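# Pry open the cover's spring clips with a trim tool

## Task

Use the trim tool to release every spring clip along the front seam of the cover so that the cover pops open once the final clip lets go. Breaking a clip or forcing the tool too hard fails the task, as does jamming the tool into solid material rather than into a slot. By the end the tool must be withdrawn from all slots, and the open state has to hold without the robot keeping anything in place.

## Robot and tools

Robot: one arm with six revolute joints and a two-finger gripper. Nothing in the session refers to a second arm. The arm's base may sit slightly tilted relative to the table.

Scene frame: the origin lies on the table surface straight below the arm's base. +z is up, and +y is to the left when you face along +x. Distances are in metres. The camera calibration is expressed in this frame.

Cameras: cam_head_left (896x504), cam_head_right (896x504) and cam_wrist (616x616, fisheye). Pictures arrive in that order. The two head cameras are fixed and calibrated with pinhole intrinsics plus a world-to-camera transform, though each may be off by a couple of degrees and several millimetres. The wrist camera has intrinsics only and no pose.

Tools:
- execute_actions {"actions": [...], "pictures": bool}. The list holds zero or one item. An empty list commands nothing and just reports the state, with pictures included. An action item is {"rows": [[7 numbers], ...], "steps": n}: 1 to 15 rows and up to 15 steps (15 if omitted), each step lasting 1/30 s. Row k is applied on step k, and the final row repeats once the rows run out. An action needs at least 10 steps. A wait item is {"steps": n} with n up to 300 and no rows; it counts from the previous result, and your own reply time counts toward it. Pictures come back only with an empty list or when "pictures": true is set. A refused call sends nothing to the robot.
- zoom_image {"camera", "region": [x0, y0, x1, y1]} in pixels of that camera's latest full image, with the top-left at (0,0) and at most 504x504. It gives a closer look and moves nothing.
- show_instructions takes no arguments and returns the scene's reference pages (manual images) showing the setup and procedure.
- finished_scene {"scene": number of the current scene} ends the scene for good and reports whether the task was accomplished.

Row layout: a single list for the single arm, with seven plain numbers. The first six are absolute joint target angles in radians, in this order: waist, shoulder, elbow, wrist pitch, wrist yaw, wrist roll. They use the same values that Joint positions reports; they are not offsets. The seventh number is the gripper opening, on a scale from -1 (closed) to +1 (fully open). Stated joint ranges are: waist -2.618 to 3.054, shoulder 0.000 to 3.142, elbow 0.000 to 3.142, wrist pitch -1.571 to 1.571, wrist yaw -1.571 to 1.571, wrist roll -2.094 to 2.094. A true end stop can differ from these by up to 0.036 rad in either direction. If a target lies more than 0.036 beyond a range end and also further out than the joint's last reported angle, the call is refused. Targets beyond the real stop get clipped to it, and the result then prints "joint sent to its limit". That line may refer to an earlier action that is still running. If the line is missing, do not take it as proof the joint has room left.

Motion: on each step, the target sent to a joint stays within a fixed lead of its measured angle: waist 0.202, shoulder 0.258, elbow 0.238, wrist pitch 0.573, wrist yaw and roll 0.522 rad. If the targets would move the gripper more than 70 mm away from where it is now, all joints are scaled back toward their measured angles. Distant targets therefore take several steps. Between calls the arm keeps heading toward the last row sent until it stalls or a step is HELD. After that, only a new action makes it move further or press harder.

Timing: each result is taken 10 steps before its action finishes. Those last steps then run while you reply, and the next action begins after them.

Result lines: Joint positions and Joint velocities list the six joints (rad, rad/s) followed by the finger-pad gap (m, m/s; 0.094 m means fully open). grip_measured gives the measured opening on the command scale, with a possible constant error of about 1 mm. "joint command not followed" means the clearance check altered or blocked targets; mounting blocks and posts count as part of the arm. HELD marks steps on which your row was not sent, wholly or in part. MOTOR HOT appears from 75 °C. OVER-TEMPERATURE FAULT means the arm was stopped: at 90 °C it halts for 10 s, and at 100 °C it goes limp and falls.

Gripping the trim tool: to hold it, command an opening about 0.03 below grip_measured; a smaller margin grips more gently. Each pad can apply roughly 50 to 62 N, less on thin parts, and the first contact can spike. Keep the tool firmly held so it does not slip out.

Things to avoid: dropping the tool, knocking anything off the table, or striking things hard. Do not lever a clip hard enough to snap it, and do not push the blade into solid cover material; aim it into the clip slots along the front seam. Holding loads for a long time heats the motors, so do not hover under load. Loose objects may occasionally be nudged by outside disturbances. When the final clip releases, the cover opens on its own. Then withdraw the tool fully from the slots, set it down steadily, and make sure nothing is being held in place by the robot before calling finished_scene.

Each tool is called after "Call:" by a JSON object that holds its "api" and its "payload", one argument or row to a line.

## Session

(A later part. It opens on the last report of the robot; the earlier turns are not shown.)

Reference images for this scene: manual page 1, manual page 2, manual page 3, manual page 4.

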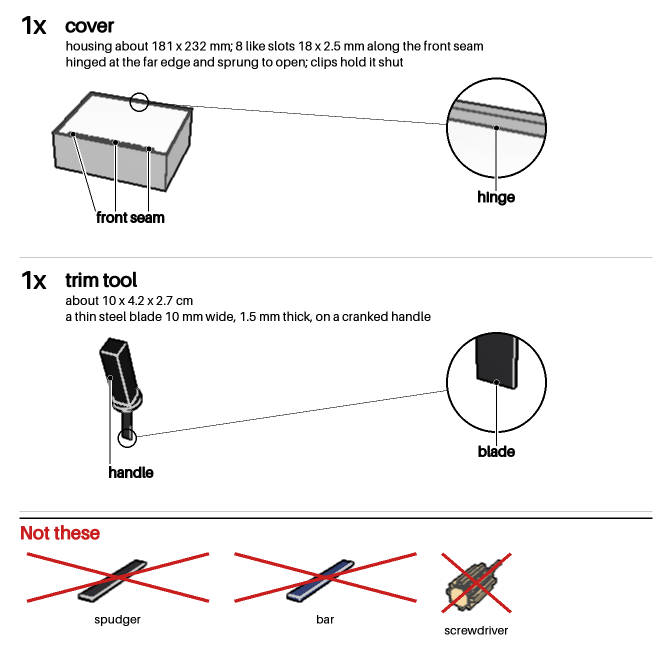

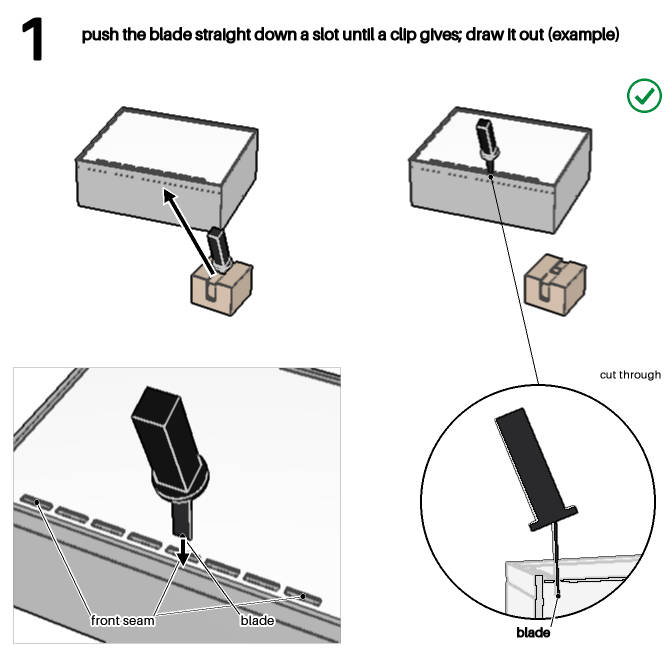

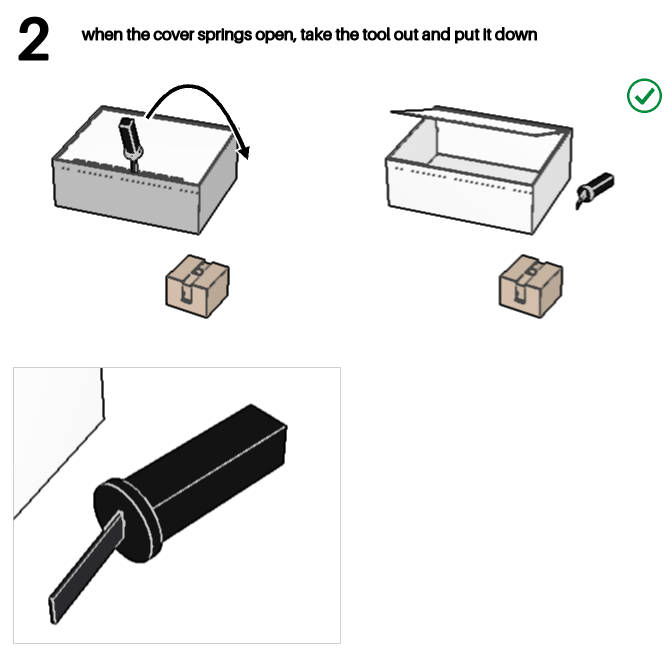

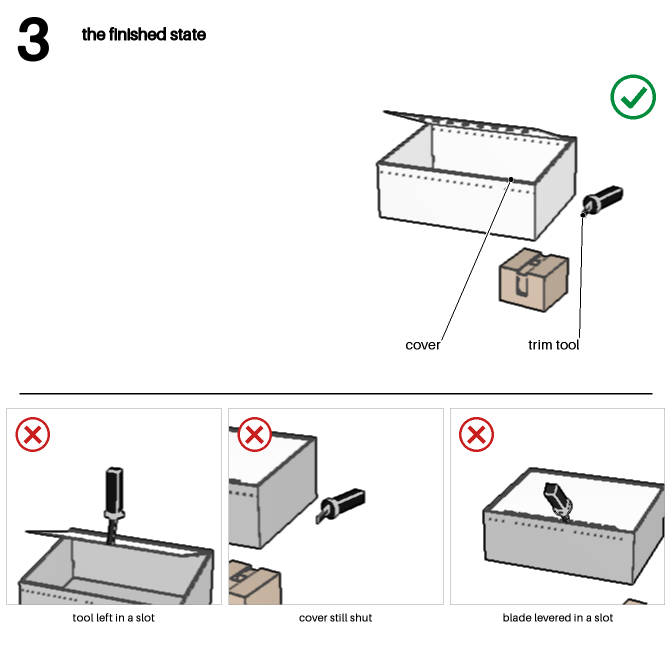

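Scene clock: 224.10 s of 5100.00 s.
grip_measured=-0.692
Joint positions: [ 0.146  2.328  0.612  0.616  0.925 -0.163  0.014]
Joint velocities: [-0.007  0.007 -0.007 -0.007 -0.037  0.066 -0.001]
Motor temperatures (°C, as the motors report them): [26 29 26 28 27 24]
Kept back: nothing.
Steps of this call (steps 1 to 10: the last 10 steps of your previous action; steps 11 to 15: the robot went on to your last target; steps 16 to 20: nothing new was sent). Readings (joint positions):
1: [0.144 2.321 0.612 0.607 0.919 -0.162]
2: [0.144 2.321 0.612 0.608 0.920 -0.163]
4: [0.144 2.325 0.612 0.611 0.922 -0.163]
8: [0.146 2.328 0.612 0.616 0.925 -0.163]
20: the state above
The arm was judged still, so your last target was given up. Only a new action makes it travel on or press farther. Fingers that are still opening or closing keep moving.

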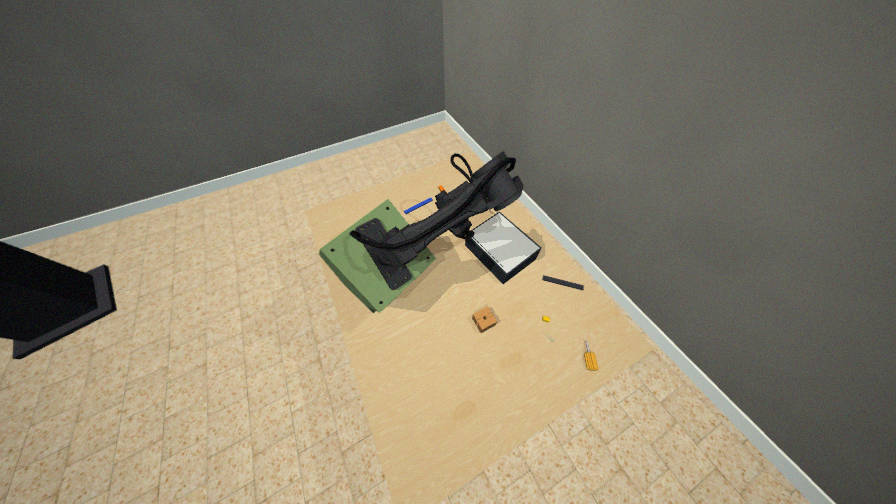

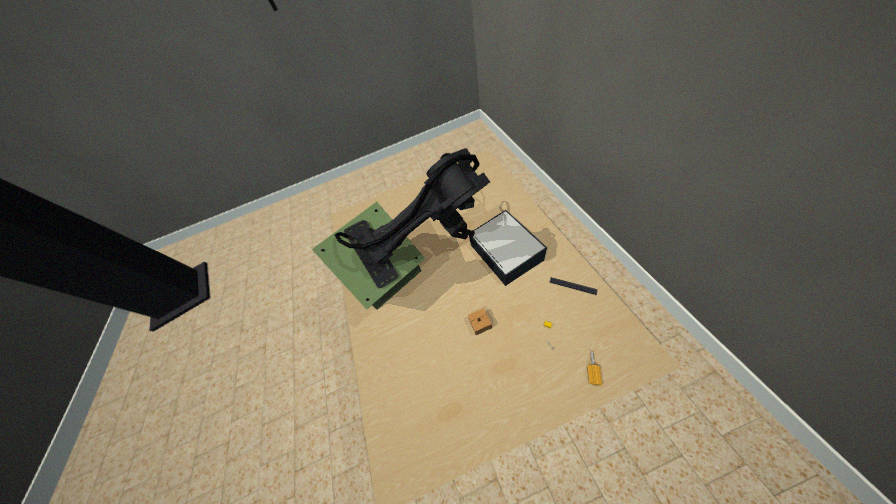

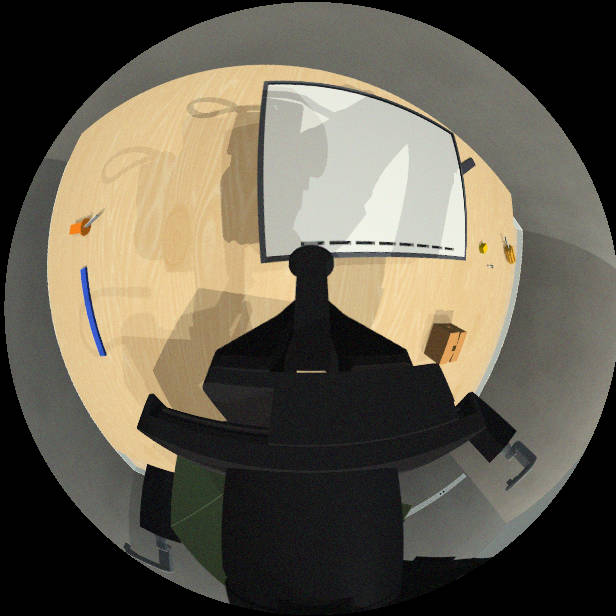

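Call:
{"api": "execute_actions", "payload": {
  "actions": [
    {"rows":[[0.130,2.362,0.602,0.624,0.912,-0.172,-0.75],[0.129,2.362,0.602,0.624,0.909,-0.172,-0.75],[0.128,2.362,0.602,0.624,0.906,-0.172,-0.75],[0.127,2.362,0.602,0.624,0.903,-0.172,-0.75],[0.126,2.362,0.602,0.624,0.900,-0.172,-0.75],[0.125,2.362,0.602,0.624,0.897,-0.172,-0.75]],"steps":13}
  ]
}}

Call:
{"api": "execute_actions", "payload": {
  "actions": [
    {"steps":20}
  ],
  "pictures": true
}}

Call:
{"api": "zoom_image", "payload": {
  "camera": "cam_wrist",
  "region": [270, 210, 350, 260]
}}

Scene clock: 225.43 s of 5100.00 s.
grip_measured=-0.692
Joint positions: [ 0.146  2.328  0.612  0.616  0.925 -0.163  0.014]
Joint velocities: [-0.002 -0.012 -0.012 -0.051 -0.051 -0.022  0.001]
Motor temperatures (°C, as the motors report them): [26 29 26 28 27 24]
Steps of this call (steps 1 to 37: nothing new was sent; steps 38 to 40: the first 3 steps of this action). Readings (joint positions):
38: [0.146 2.328 0.612 0.616 0.925 -0.163]
39: [0.146 2.328 0.612 0.616 0.925 -0.163]
40: the state above

Scene clock: 226.10 s of 5100.00 s.
grip_measured=-0.692
Joint positions: [ 0.146  2.328  0.612  0.616  0.925 -0.163  0.014]
Joint velocities: [ 0.002  0.002 -0.012  0.007  0.007 -0.022 -0.   ]
Motor temperatures (°C, as the motors report them): [26 29 26 28 27 24]
Kept back: nothing.
Steps of this call (steps 1 to 10: the last 10 steps of your previous action; steps 11 to 15: the robot went on to your last target; steps 16 to 20: nothing new was sent). Readings (joint positions):
1: [0.146 2.328 0.612 0.616 0.925 -0.163]
2: [0.146 2.328 0.612 0.616 0.925 -0.163]
4: [0.146 2.328 0.612 0.616 0.925 -0.163]
8: [0.146 2.328 0.612 0.616 0.925 -0.163]
20: the state above
The arm was judged still, so your last target was given up. Only a new action makes it travel on or press farther. Fingers that are still opening or closing keep moving.

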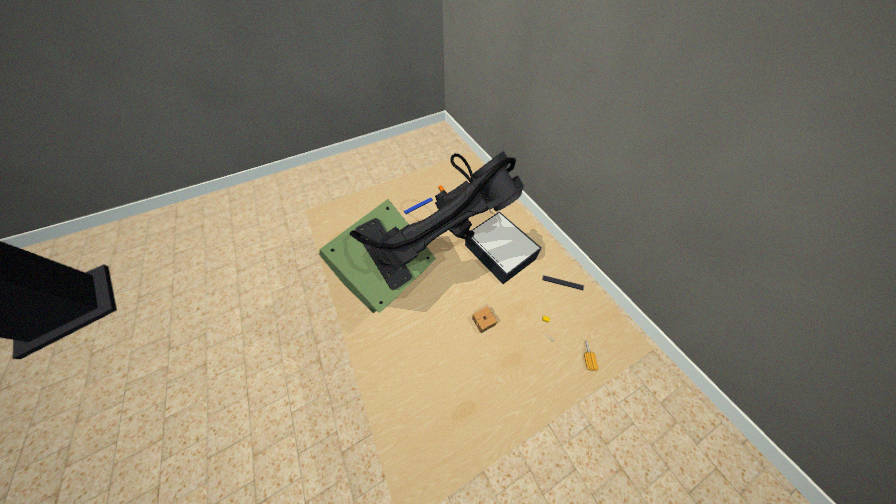

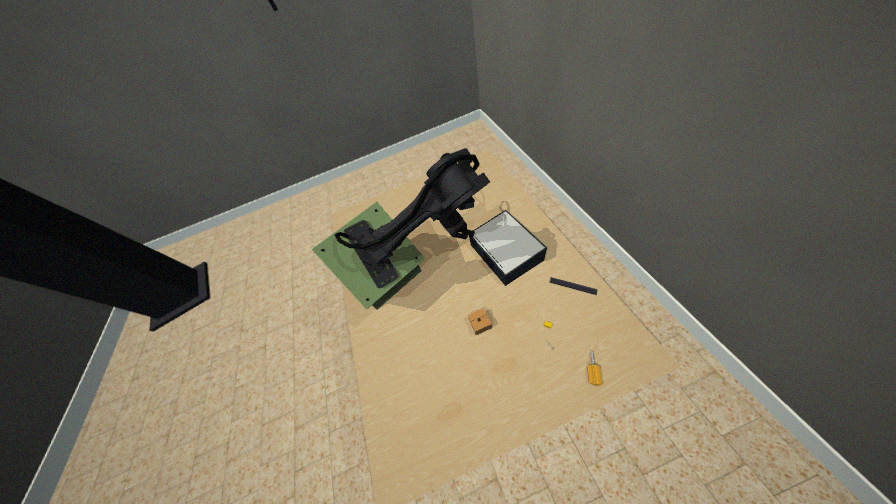

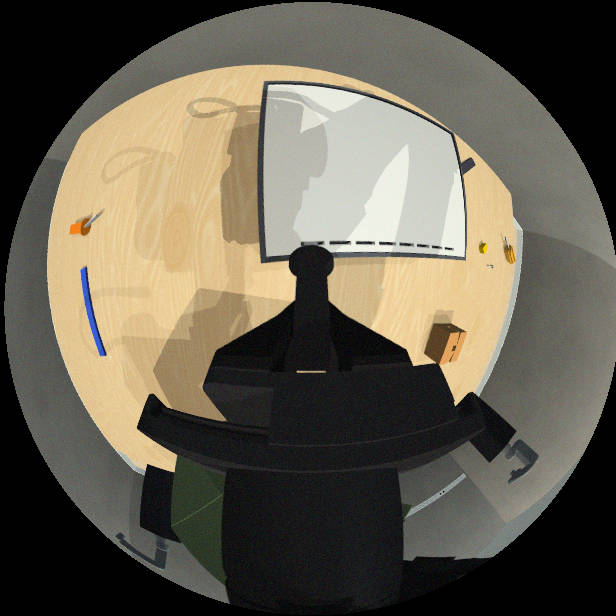

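Region (270, 210, 350, 260) of cam_wrist's 616x616 image, scaled by 6.300, with more detail than that image has; it fills the top 315 rows of this view, and the rest is white.

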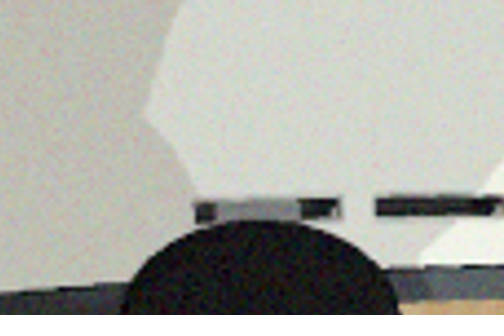

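Call:
{"api": "execute_actions", "payload": {
  "actions": [
    {"rows":[[0.128,2.352,0.602,0.612,0.900,-0.165,-0.75],[0.130,2.344,0.602,0.602,0.900,-0.160,-0.75],[0.132,2.336,0.602,0.592,0.898,-0.156,-0.75],[0.133,2.328,0.602,0.582,0.896,-0.152,-0.75],[0.134,2.320,0.602,0.572,0.894,-0.148,-0.75],[0.135,2.312,0.602,0.562,0.892,-0.144,-0.75],[0.135,2.304,0.602,0.552,0.890,-0.140,-0.75],[0.135,2.297,0.602,0.543,0.888,-0.137,-0.75],[0.135,2.291,0.602,0.536,0.887,-0.134,-0.75]],"steps":14}
  ]
}}

Call:
{"api": "execute_actions", "payload": {
  "actions": [
    {"steps":22}
  ],
  "pictures": true
}}

Call:
{"api": "zoom_image", "payload": {
  "camera": "cam_wrist",
  "region": [270, 210, 350, 260]
}}

Scene clock: 228.97 s of 5100.00 s.
grip_measured=-0.692
Joint positions: [ 0.146  2.328  0.612  0.615  0.925 -0.163  0.014]
Joint velocities: [-0.007  0.007  0.002 -0.125  0.007 -0.066  0.   ]
Motor temperatures (°C, as the motors report them): [26 29 26 28 27 24]
Steps of this call (steps 1 to 82: nothing new was sent; steps 83 to 86: the first 4 steps of this action). Readings (joint positions):
83: [0.146 2.328 0.612 0.616 0.925 -0.163]
84: [0.146 2.328 0.612 0.616 0.925 -0.163]
86: the state above

Scene clock: 229.70 s of 5100.00 s.
grip_measured=-0.692
Joint positions: [ 0.146  2.301  0.612  0.576  0.91  -0.145  0.014]
Joint velocities: [ 0.007  0.002  0.002 -0.051  0.007  0.095  0.   ]
Motor temperatures (°C, as the motors report them): [26 29 26 28 27 24]
Kept back: nothing.
Steps of this call (steps 1 to 10: the last 10 steps of your previous action; steps 11 to 22: the robot went on to your last target). Readings (joint positions):
1: [0.146 2.327 0.612 0.614 0.925 -0.162]
2: [0.146 2.325 0.612 0.610 0.924 -0.160]
4: [0.146 2.315 0.612 0.600 0.918 -0.157]
8: [0.146 2.302 0.612 0.579 0.911 -0.150]
22: the state above

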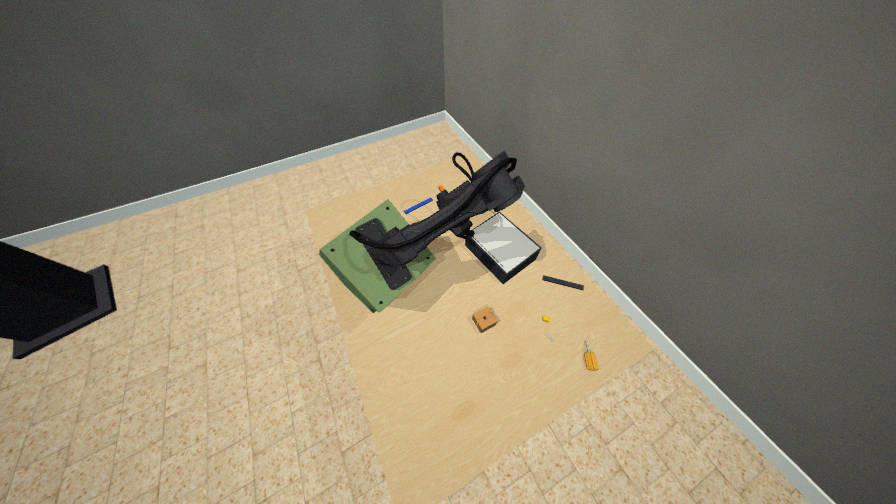

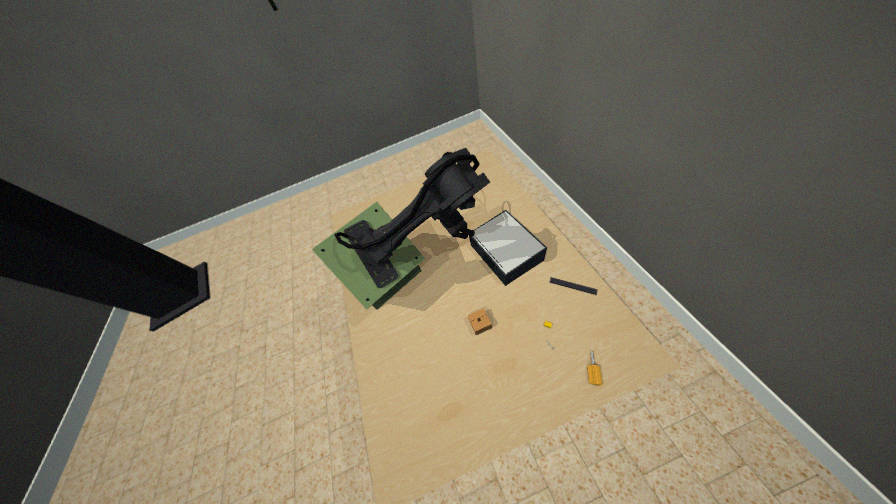

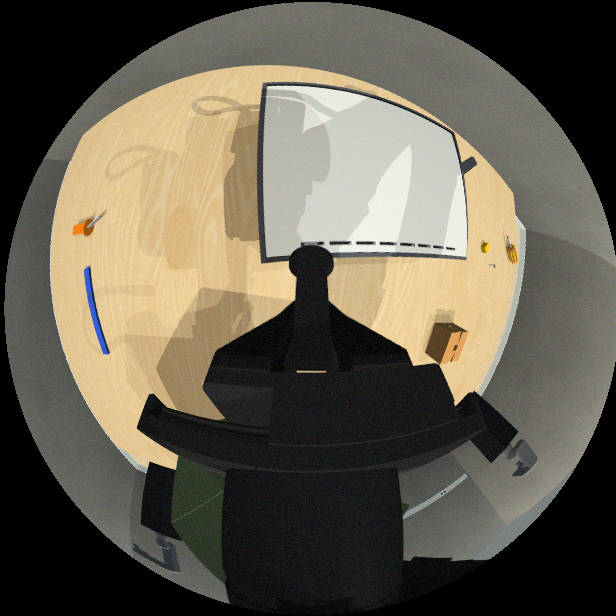

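Region (270, 210, 350, 260) of cam_wrist's 616x616 image, scaled by 6.300, with more detail than that image has; it fills the top 315 rows of this view, and the rest is white.

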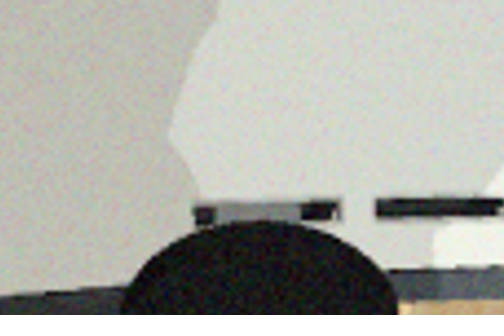

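Call:
{"api": "execute_actions", "payload": {
  "actions": [],
  "pictures": false
}}

Scene clock: 230.17 s of 5100.00 s.
grip_measured=-0.692
Joint positions: [ 0.146  2.301  0.612  0.576  0.91  -0.145  0.014]
Joint velocities: [ 0.002  0.007  0.007 -0.022 -0.022  0.051  0.001]
Motor temperatures (°C, as the motors report them): [26 29 26 28 27 24]
Kept back: nothing.
Steps of this call (steps 1 to 14: the robot went on to your last target). Readings (joint positions):
1: [0.146 2.301 0.612 0.576 0.910 -0.145]
2: [0.146 2.301 0.612 0.576 0.910 -0.145]
4: [0.146 2.301 0.612 0.576 0.910 -0.145]
8: [0.146 2.301 0.612 0.576 0.910 -0.145]
14: the state above
The arm was judged still, so your last target was given up. Only a new action makes it travel on or press farther. Fingers that are still opening or closing keep moving.

Call:
{"api": "execute_actions", "payload": {
  "actions": [
    {"rows":[[0.140,2.292,0.602,0.546,0.895,-0.138,-0.75],[0.142,2.291,0.602,0.554,0.898,-0.138,-0.75],[0.144,2.289,0.602,0.560,0.900,-0.138,-0.75],[0.145,2.287,0.602,0.560,0.900,-0.138,-0.75],[0.146,2.285,0.602,0.558,0.900,-0.137,-0.75],[0.146,2.283,0.602,0.556,0.900,-0.136,-0.75],[0.146,2.281,0.602,0.554,0.900,-0.135,-0.75]],"steps":13}
  ]
}}

Call:
{"api": "execute_actions", "payload": {
  "actions": [
    {"steps":22}
  ],
  "pictures": true
}}

Call:
{"api": "zoom_image", "payload": {
  "camera": "cam_wrist",
  "region": [270, 210, 350, 260]
}}

Scene clock: 231.00 s of 5100.00 s.
grip_measured=-0.692
Joint positions: [ 0.146  2.301  0.612  0.576  0.91  -0.145  0.014]
Joint velocities: [-0.007  0.012  0.002  0.022  0.051 -0.022  0.001]
Motor temperatures (°C, as the motors report them): [26 29 26 28 27 24]
Steps of this call (steps 1 to 22: nothing new was sent; steps 23 to 25: the first 3 steps of this action). Readings (joint positions):
23: [0.146 2.301 0.612 0.576 0.910 -0.145]
24: [0.146 2.301 0.612 0.576 0.910 -0.145]
25: the state above

Scene clock: 231.73 s of 5100.00 s.
grip_measured=-0.692
Joint positions: [ 0.146  2.296  0.612  0.572  0.908 -0.145  0.014]
Joint velocities: [ 0.002 -0.007 -0.007 -0.037  0.051  0.022  0.   ]
Motor temperatures (°C, as the motors report them): [26 29 26 28 27 24]
Kept back: nothing.
Steps of this call (steps 1 to 10: the last 10 steps of your previous action; steps 11 to 15: the robot went on to your last target; steps 16 to 22: nothing new was sent). Readings (joint positions):
1: [0.146 2.301 0.612 0.576 0.910 -0.145]
2: [0.146 2.301 0.612 0.576 0.910 -0.145]
4: [0.146 2.300 0.612 0.576 0.910 -0.145]
8: [0.146 2.296 0.612 0.573 0.908 -0.145]
22: the state above
The arm was judged still, so your last target was given up. Only a new action makes it travel on or press farther. Fingers that are still opening or closing keep moving.

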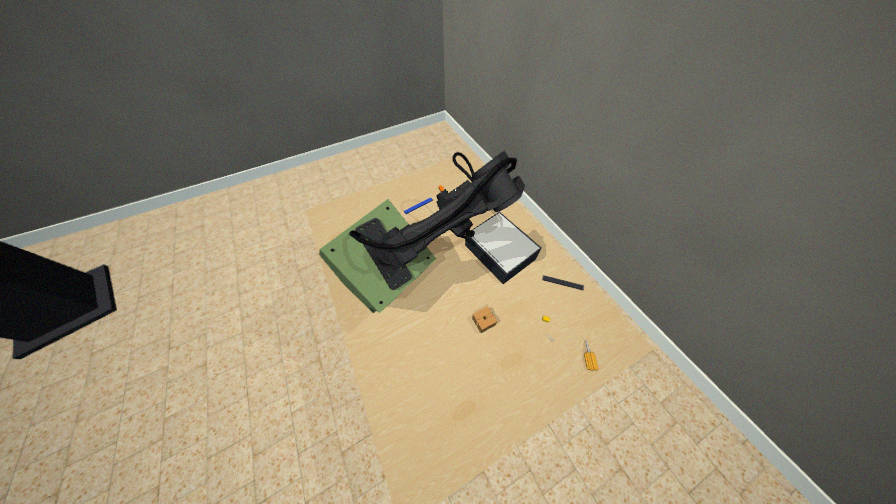

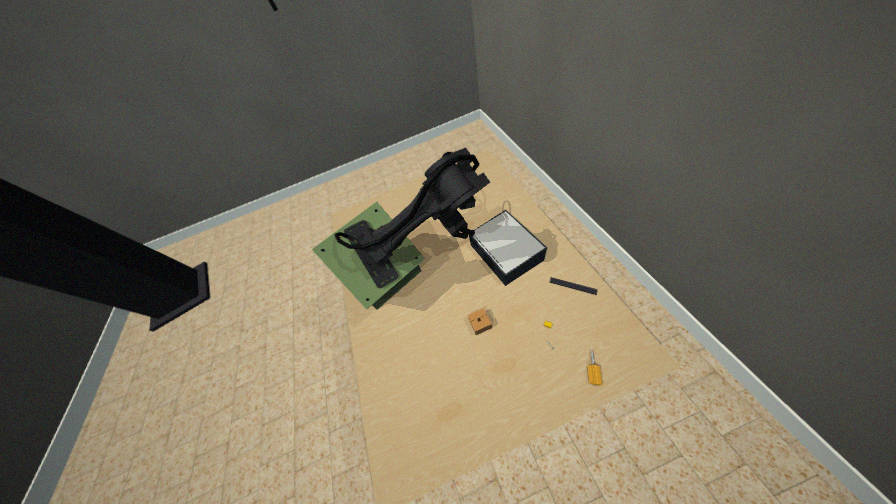

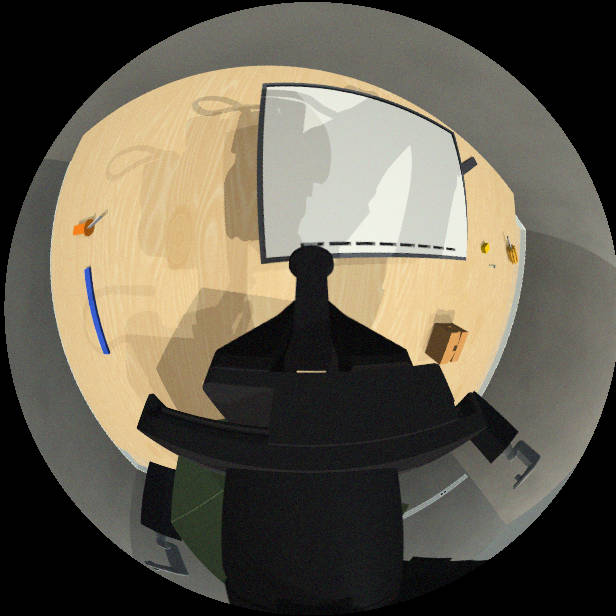

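Region (270, 210, 350, 260) of cam_wrist's 616x616 image, scaled by 6.300, with more detail than that image has; it fills the top 315 rows of this view, and the rest is white.

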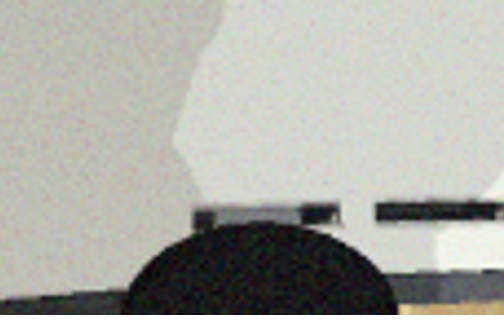

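Call:
{"api": "execute_actions", "payload": {
  "actions": [
    {"rows":[[0.128,2.278,0.602,0.548,0.900,-0.135,-0.75],[0.128,2.275,0.602,0.543,0.900,-0.134,-0.75],[0.134,2.272,0.602,0.538,0.900,-0.133,-0.75],[0.136,2.270,0.602,0.534,0.900,-0.132,-0.75]],"steps":12}
  ]
}}

Call:
{"api": "execute_actions", "payload": {
  "actions": [
    {"steps":22}
  ],
  "pictures": true
}}

Call:
{"api": "zoom_image", "payload": {
  "camera": "cam_wrist",
  "region": [270, 210, 350, 260]
}}

Scene clock: 232.70 s of 5100.00 s.
grip_measured=-0.692
Joint positions: [ 0.145  2.296  0.612  0.571  0.908 -0.145  0.014]
Joint velocities: [-0.017 -0.051  0.007  0.007  0.066 -0.007 -0.   ]
Motor temperatures (°C, as the motors report them): [26 29 26 28 27 24]
Steps of this call (steps 1 to 27: nothing new was sent; steps 28 to 29: the first 2 steps of this action). Readings (joint positions):
28: [0.146 2.296 0.612 0.572 0.908 -0.145]
29: the state above

Scene clock: 233.43 s of 5100.00 s.
grip_measured=-0.692
Joint positions: [ 0.145  2.279  0.612  0.564  0.905 -0.143  0.014]
Joint velocities: [ 0.007 -0.022 -0.002 -0.051 -0.037 -0.051 -0.   ]
Motor temperatures (°C, as the motors report them): [26 29 26 28 27 24]
Kept back: nothing.
Steps of this call (steps 1 to 10: the last 10 steps of your previous action; steps 11 to 22: the robot went on to your last target). Readings (joint positions):
1: [0.145 2.294 0.612 0.569 0.907 -0.145]
2: [0.145 2.291 0.612 0.566 0.906 -0.145]
4: [0.145 2.285 0.612 0.564 0.906 -0.144]
8: [0.145 2.279 0.612 0.564 0.905 -0.144]
22: the state above

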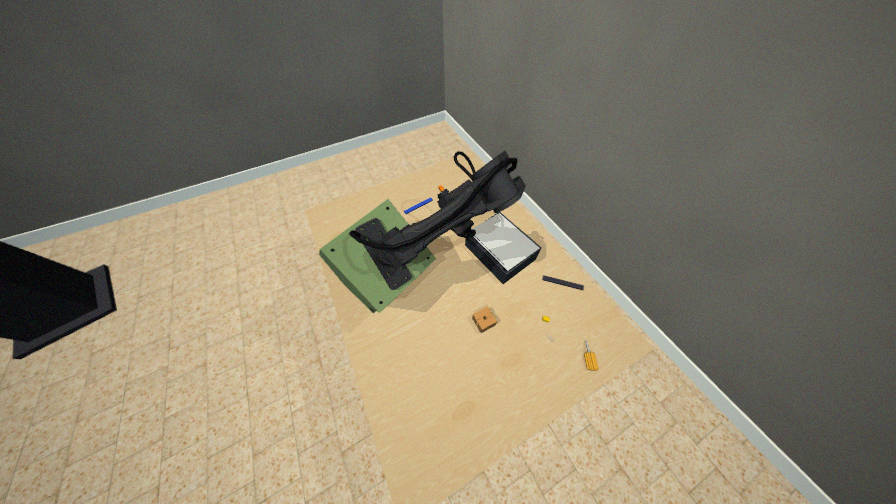

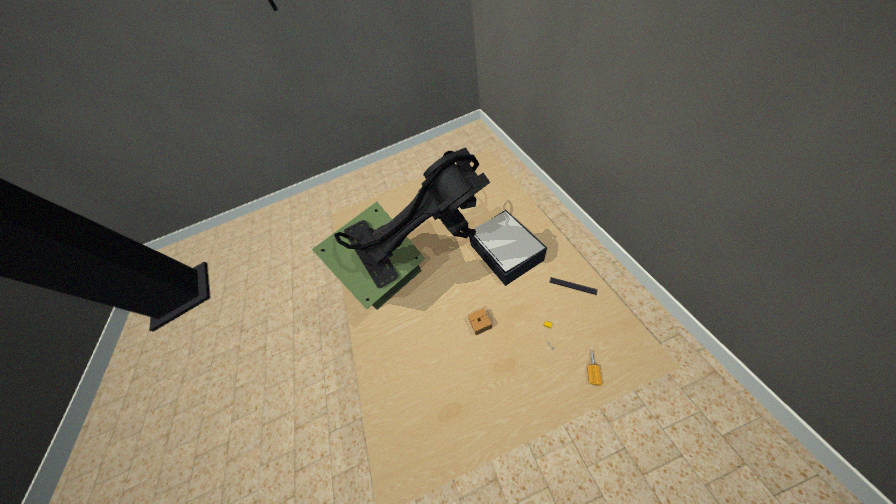

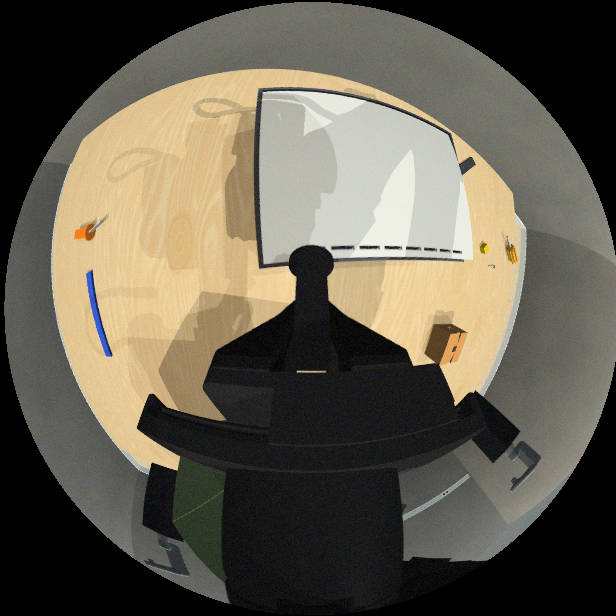

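Region (270, 210, 350, 260) of cam_wrist's 616x616 image, scaled by 6.300, with more detail than that image has; it fills the top 315 rows of this view, and the rest is white.

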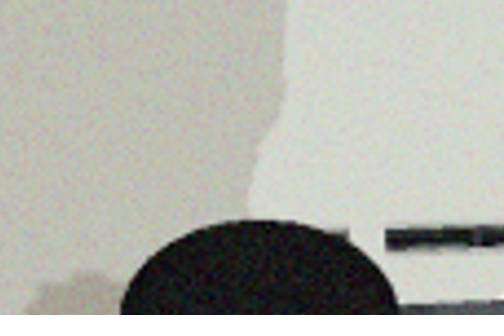

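Call:
{"api": "zoom_image", "payload": {
  "camera": "cam_head_right",
  "region": [400, 140, 600, 300]
}}

Region (400, 140, 600, 300) of cam_head_right's 896x504 image, scaled by 2.520, with more detail than that image has; it fills the top 403 rows of this view, and the rest is white.

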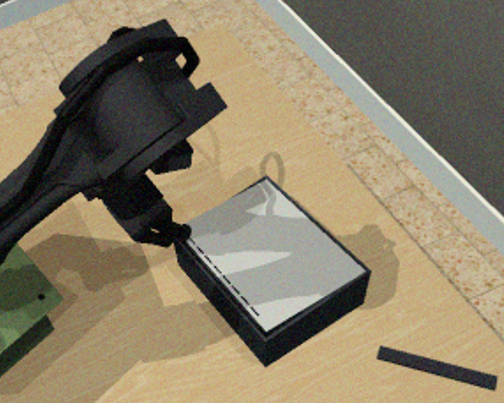

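Call:
{"api": "execute_actions", "payload": {
  "actions": [
    {"rows":[[0.140,2.262,0.602,0.540,0.900,-0.134,-0.75],[0.143,2.255,0.602,0.534,0.900,-0.131,-0.75],[0.146,2.248,0.602,0.526,0.900,-0.128,-0.75],[0.149,2.241,0.602,0.517,0.900,-0.125,-0.75],[0.152,2.234,0.602,0.507,0.900,-0.122,-0.75],[0.155,2.227,0.602,0.497,0.900,-0.119,-0.75],[0.158,2.220,0.602,0.487,0.900,-0.116,-0.75],[0.161,2.213,0.602,0.477,0.900,-0.113,-0.75],[0.164,2.206,0.602,0.467,0.900,-0.110,-0.75],[0.167,2.199,0.602,0.457,0.900,-0.107,-0.75]],"steps":14}
  ]
}}

Call:
{"api": "execute_actions", "payload": {
  "actions": [
    {"steps":20}
  ],
  "pictures": true
}}

Scene clock: 234.50 s of 5100.00 s.
grip_measured=-0.692
Joint positions: [ 0.145  2.269  0.612  0.563  0.904 -0.141  0.014]
Joint velocities: [-0.002 -0.193 -0.002 -0.095 -0.037  0.051 -0.   ]
Motor temperatures (°C, as the motors report them): [26 29 26 28 27 24]
Steps of this call (steps 1 to 15: the robot went on to your last target; steps 16 to 28: nothing new was sent; steps 29 to 32: the first 4 steps of this action). Readings (joint positions):
29: [0.145 2.279 0.612 0.564 0.905 -0.143]
30: [0.145 2.277 0.612 0.564 0.904 -0.143]
32: the state above

Scene clock: 235.17 s of 5100.00 s.
grip_measured=-0.692
Joint positions: [ 0.151  2.212  0.612  0.506  0.902 -0.119  0.014]
Joint velocities: [-0.002 -0.007 -0.007 -0.037 -0.095  0.007  0.   ]
Motor temperatures (°C, as the motors report them): [26 29 26 28 27 24]
Kept back: nothing.
Steps of this call (steps 1 to 10: the last 10 steps of your previous action; steps 11 to 20: the robot went on to your last target). Readings (joint positions):
1: [0.145 2.261 0.612 0.559 0.904 -0.140]
2: [0.145 2.254 0.612 0.555 0.904 -0.138]
4: [0.145 2.239 0.612 0.543 0.904 -0.133]
8: [0.149 2.215 0.612 0.515 0.902 -0.125]
20: the state above

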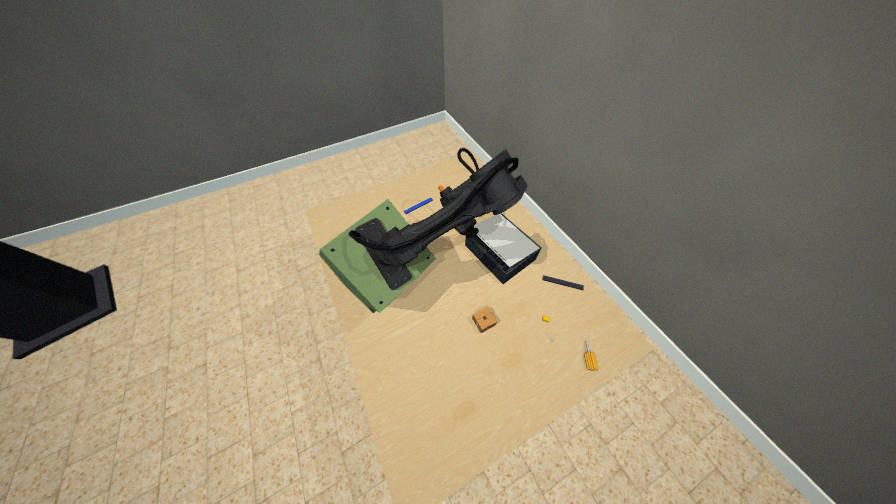

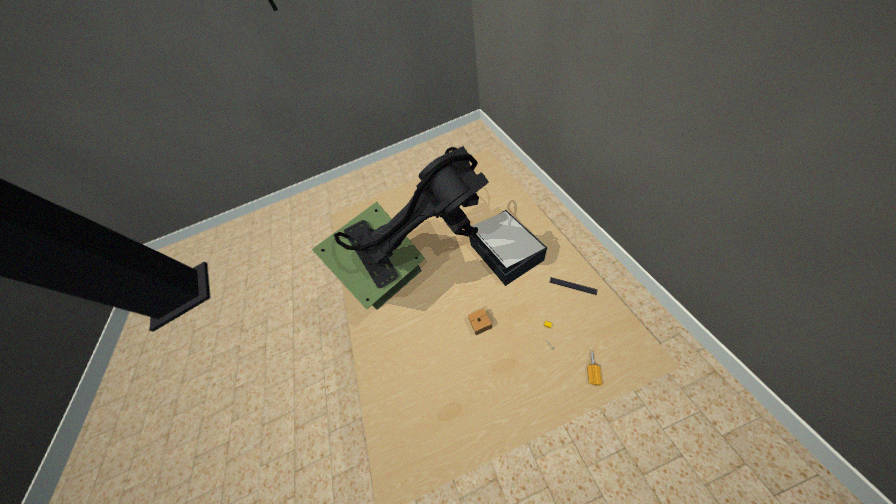

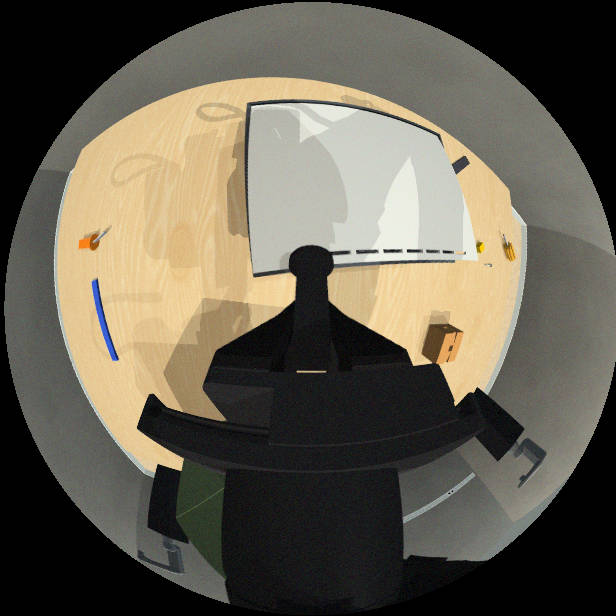

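Call:
{"api": "execute_actions", "payload": {
  "actions": [
    {"rows":[[0.166,2.194,0.606,0.482,0.900,-0.112,-0.75],[0.168,2.186,0.606,0.472,0.900,-0.109,-0.75],[0.170,2.178,0.606,0.462,0.900,-0.106,-0.75],[0.172,2.170,0.606,0.452,0.900,-0.103,-0.75],[0.174,2.162,0.606,0.442,0.900,-0.100,-0.75],[0.176,2.154,0.606,0.432,0.900,-0.097,-0.75],[0.178,2.146,0.606,0.422,0.900,-0.094,-0.75],[0.180,2.138,0.606,0.412,0.900,-0.091,-0.75],[0.182,2.130,0.606,0.402,0.900,-0.088,-0.75],[0.184,2.122,0.606,0.392,0.900,-0.085,-0.75],[0.186,2.114,0.606,0.382,0.900,-0.082,-0.75]],"steps":15}
  ]
}}

Call:
{"api": "execute_actions", "payload": {
  "actions": [
    {"steps":20}
  ],
  "pictures": true
}}

Scene clock: 236.07 s of 5100.00 s.
grip_measured=-0.692
Joint positions: [ 0.154  2.195  0.612  0.49   0.898 -0.117  0.014]
Joint velocities: [ 0.061 -0.222 -0.012 -0.33  -0.022 -0.022 -0.001]
Motor temperatures (°C, as the motors report them): [26 29 26 28 27 24]
Steps of this call (steps 1 to 15: the robot went on to your last target; steps 16 to 22: nothing new was sent; steps 23 to 27: the first 5 steps of this action). Readings (joint positions):
23: [0.151 2.212 0.612 0.506 0.902 -0.118]
24: [0.151 2.211 0.612 0.506 0.902 -0.118]
26: [0.152 2.202 0.612 0.498 0.899 -0.118]
27: the state above

Scene clock: 236.73 s of 5100.00 s.
grip_measured=-0.692
Joint positions: [ 0.173  2.132  0.612  0.415  0.887 -0.096  0.014]
Joint velocities: [ 0.002 -0.002 -0.002 -0.037 -0.037  0.037  0.001]
Motor temperatures (°C, as the motors report them): [26 29 26 28 27 24]
Kept back: nothing.
Steps of this call (steps 1 to 10: the last 10 steps of your previous action; steps 11 to 20: the robot went on to your last target). Readings (joint positions):
1: [0.156 2.187 0.612 0.483 0.898 -0.116]
2: [0.159 2.179 0.612 0.474 0.896 -0.114]
4: [0.164 2.163 0.612 0.455 0.894 -0.110]
8: [0.172 2.136 0.612 0.424 0.889 -0.102]
20: the state above

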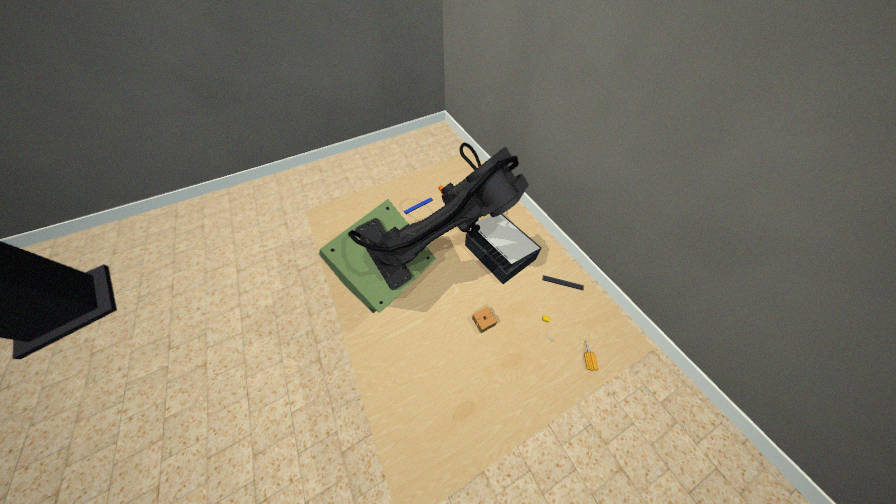

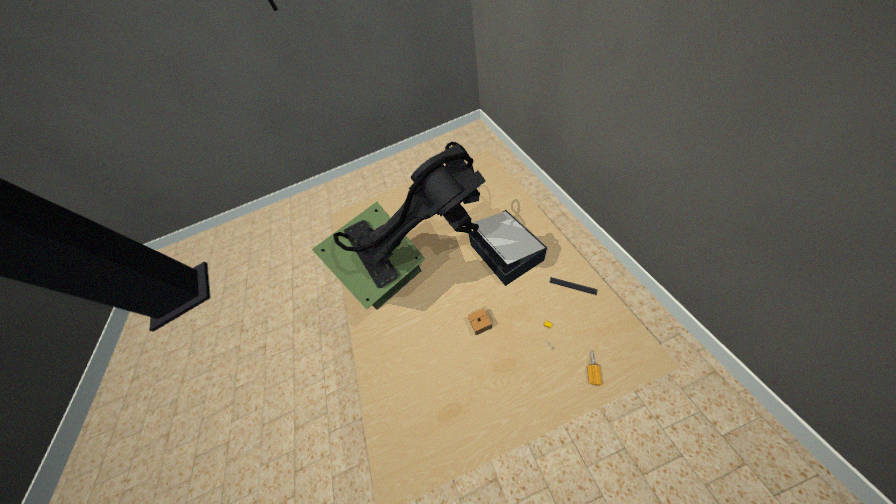

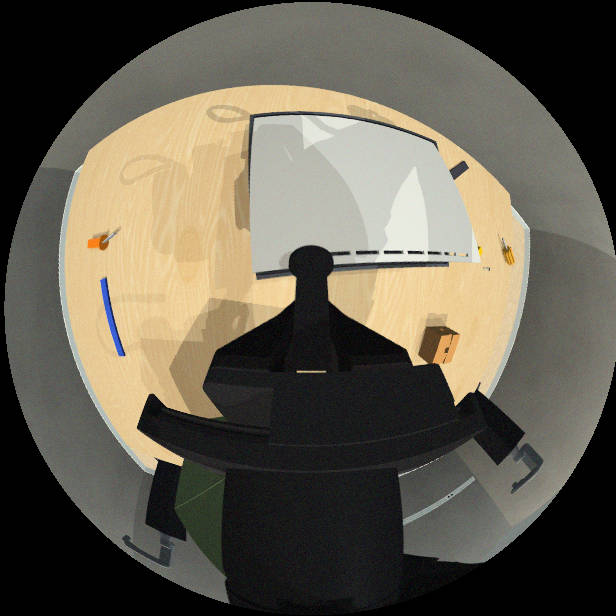

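Call:
{"api": "execute_actions", "payload": {
  "actions": [
    {"rows":[[0.187,2.114,0.606,0.392,0.889,-0.090,-0.75],[0.189,2.106,0.606,0.382,0.888,-0.087,-0.75],[0.191,2.098,0.606,0.372,0.887,-0.084,-0.75],[0.193,2.090,0.606,0.362,0.886,-0.081,-0.75],[0.195,2.082,0.606,0.352,0.885,-0.078,-0.75],[0.197,2.074,0.606,0.342,0.884,-0.075,-0.75],[0.199,2.066,0.606,0.332,0.883,-0.072,-0.75],[0.201,2.058,0.606,0.322,0.882,-0.069,-0.75],[0.203,2.050,0.606,0.312,0.881,-0.066,-0.75],[0.205,2.042,0.606,0.302,0.880,-0.063,-0.75],[0.207,2.034,0.606,0.292,0.879,-0.060,-0.75]],"steps":15}
  ]
}}

Call:
{"api": "execute_actions", "payload": {
  "actions": [
    {"steps":20}
  ],
  "pictures": true
}}

Scene clock: 237.90 s of 5100.00 s.
grip_measured=-0.692
Joint positions: [ 0.174  2.118  0.612  0.398  0.88  -0.095  0.014]
Joint velocities: [ 0.037 -0.222 -0.012 -0.242 -0.11  -0.081 -0.001]
Motor temperatures (°C, as the motors report them): [26 29 26 28 27 24]
Steps of this call (steps 1 to 15: the robot went on to your last target; steps 16 to 30: nothing new was sent; steps 31 to 35: the first 5 steps of this action). Readings (joint positions):
31: [0.173 2.132 0.612 0.415 0.886 -0.095]
32: [0.173 2.132 0.612 0.414 0.886 -0.095]
34: [0.173 2.125 0.612 0.405 0.883 -0.095]
35: the state above

Scene clock: 238.57 s of 5100.00 s.
grip_measured=-0.692
Joint positions: [ 0.192  2.055  0.612  0.315  0.864 -0.074  0.014]
Joint velocities: [-0.007  0.007 -0.012 -0.007 -0.051 -0.037 -0.   ]
Motor temperatures (°C, as the motors report them): [26 29 26 28 27 24]
Kept back: nothing.
Steps of this call (steps 1 to 10: the last 10 steps of your previous action; steps 11 to 20: the robot went on to your last target). Readings (joint positions):
1: [0.176 2.110 0.612 0.391 0.878 -0.094]
2: [0.179 2.102 0.612 0.382 0.876 -0.092]
4: [0.184 2.084 0.612 0.366 0.873 -0.088]
8: [0.192 2.058 0.612 0.332 0.865 -0.080]
20: the state above

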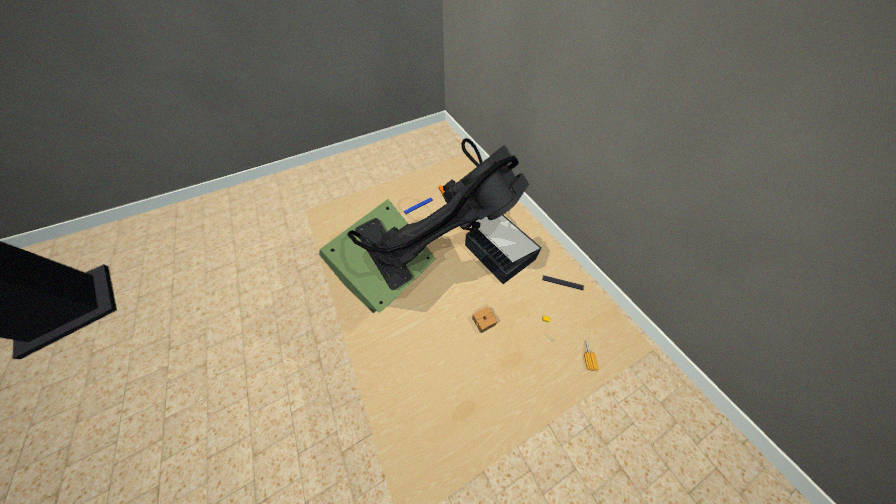

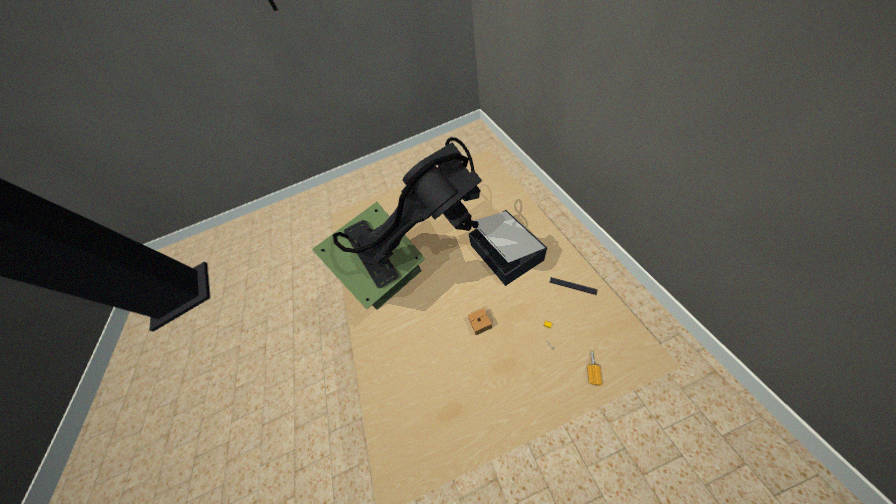

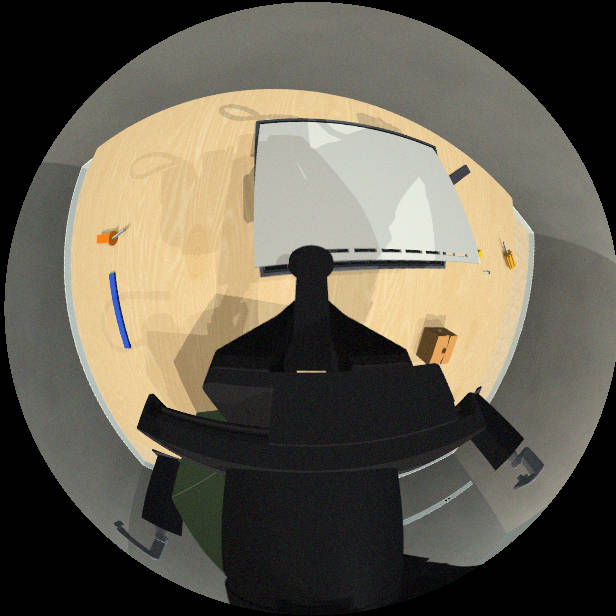

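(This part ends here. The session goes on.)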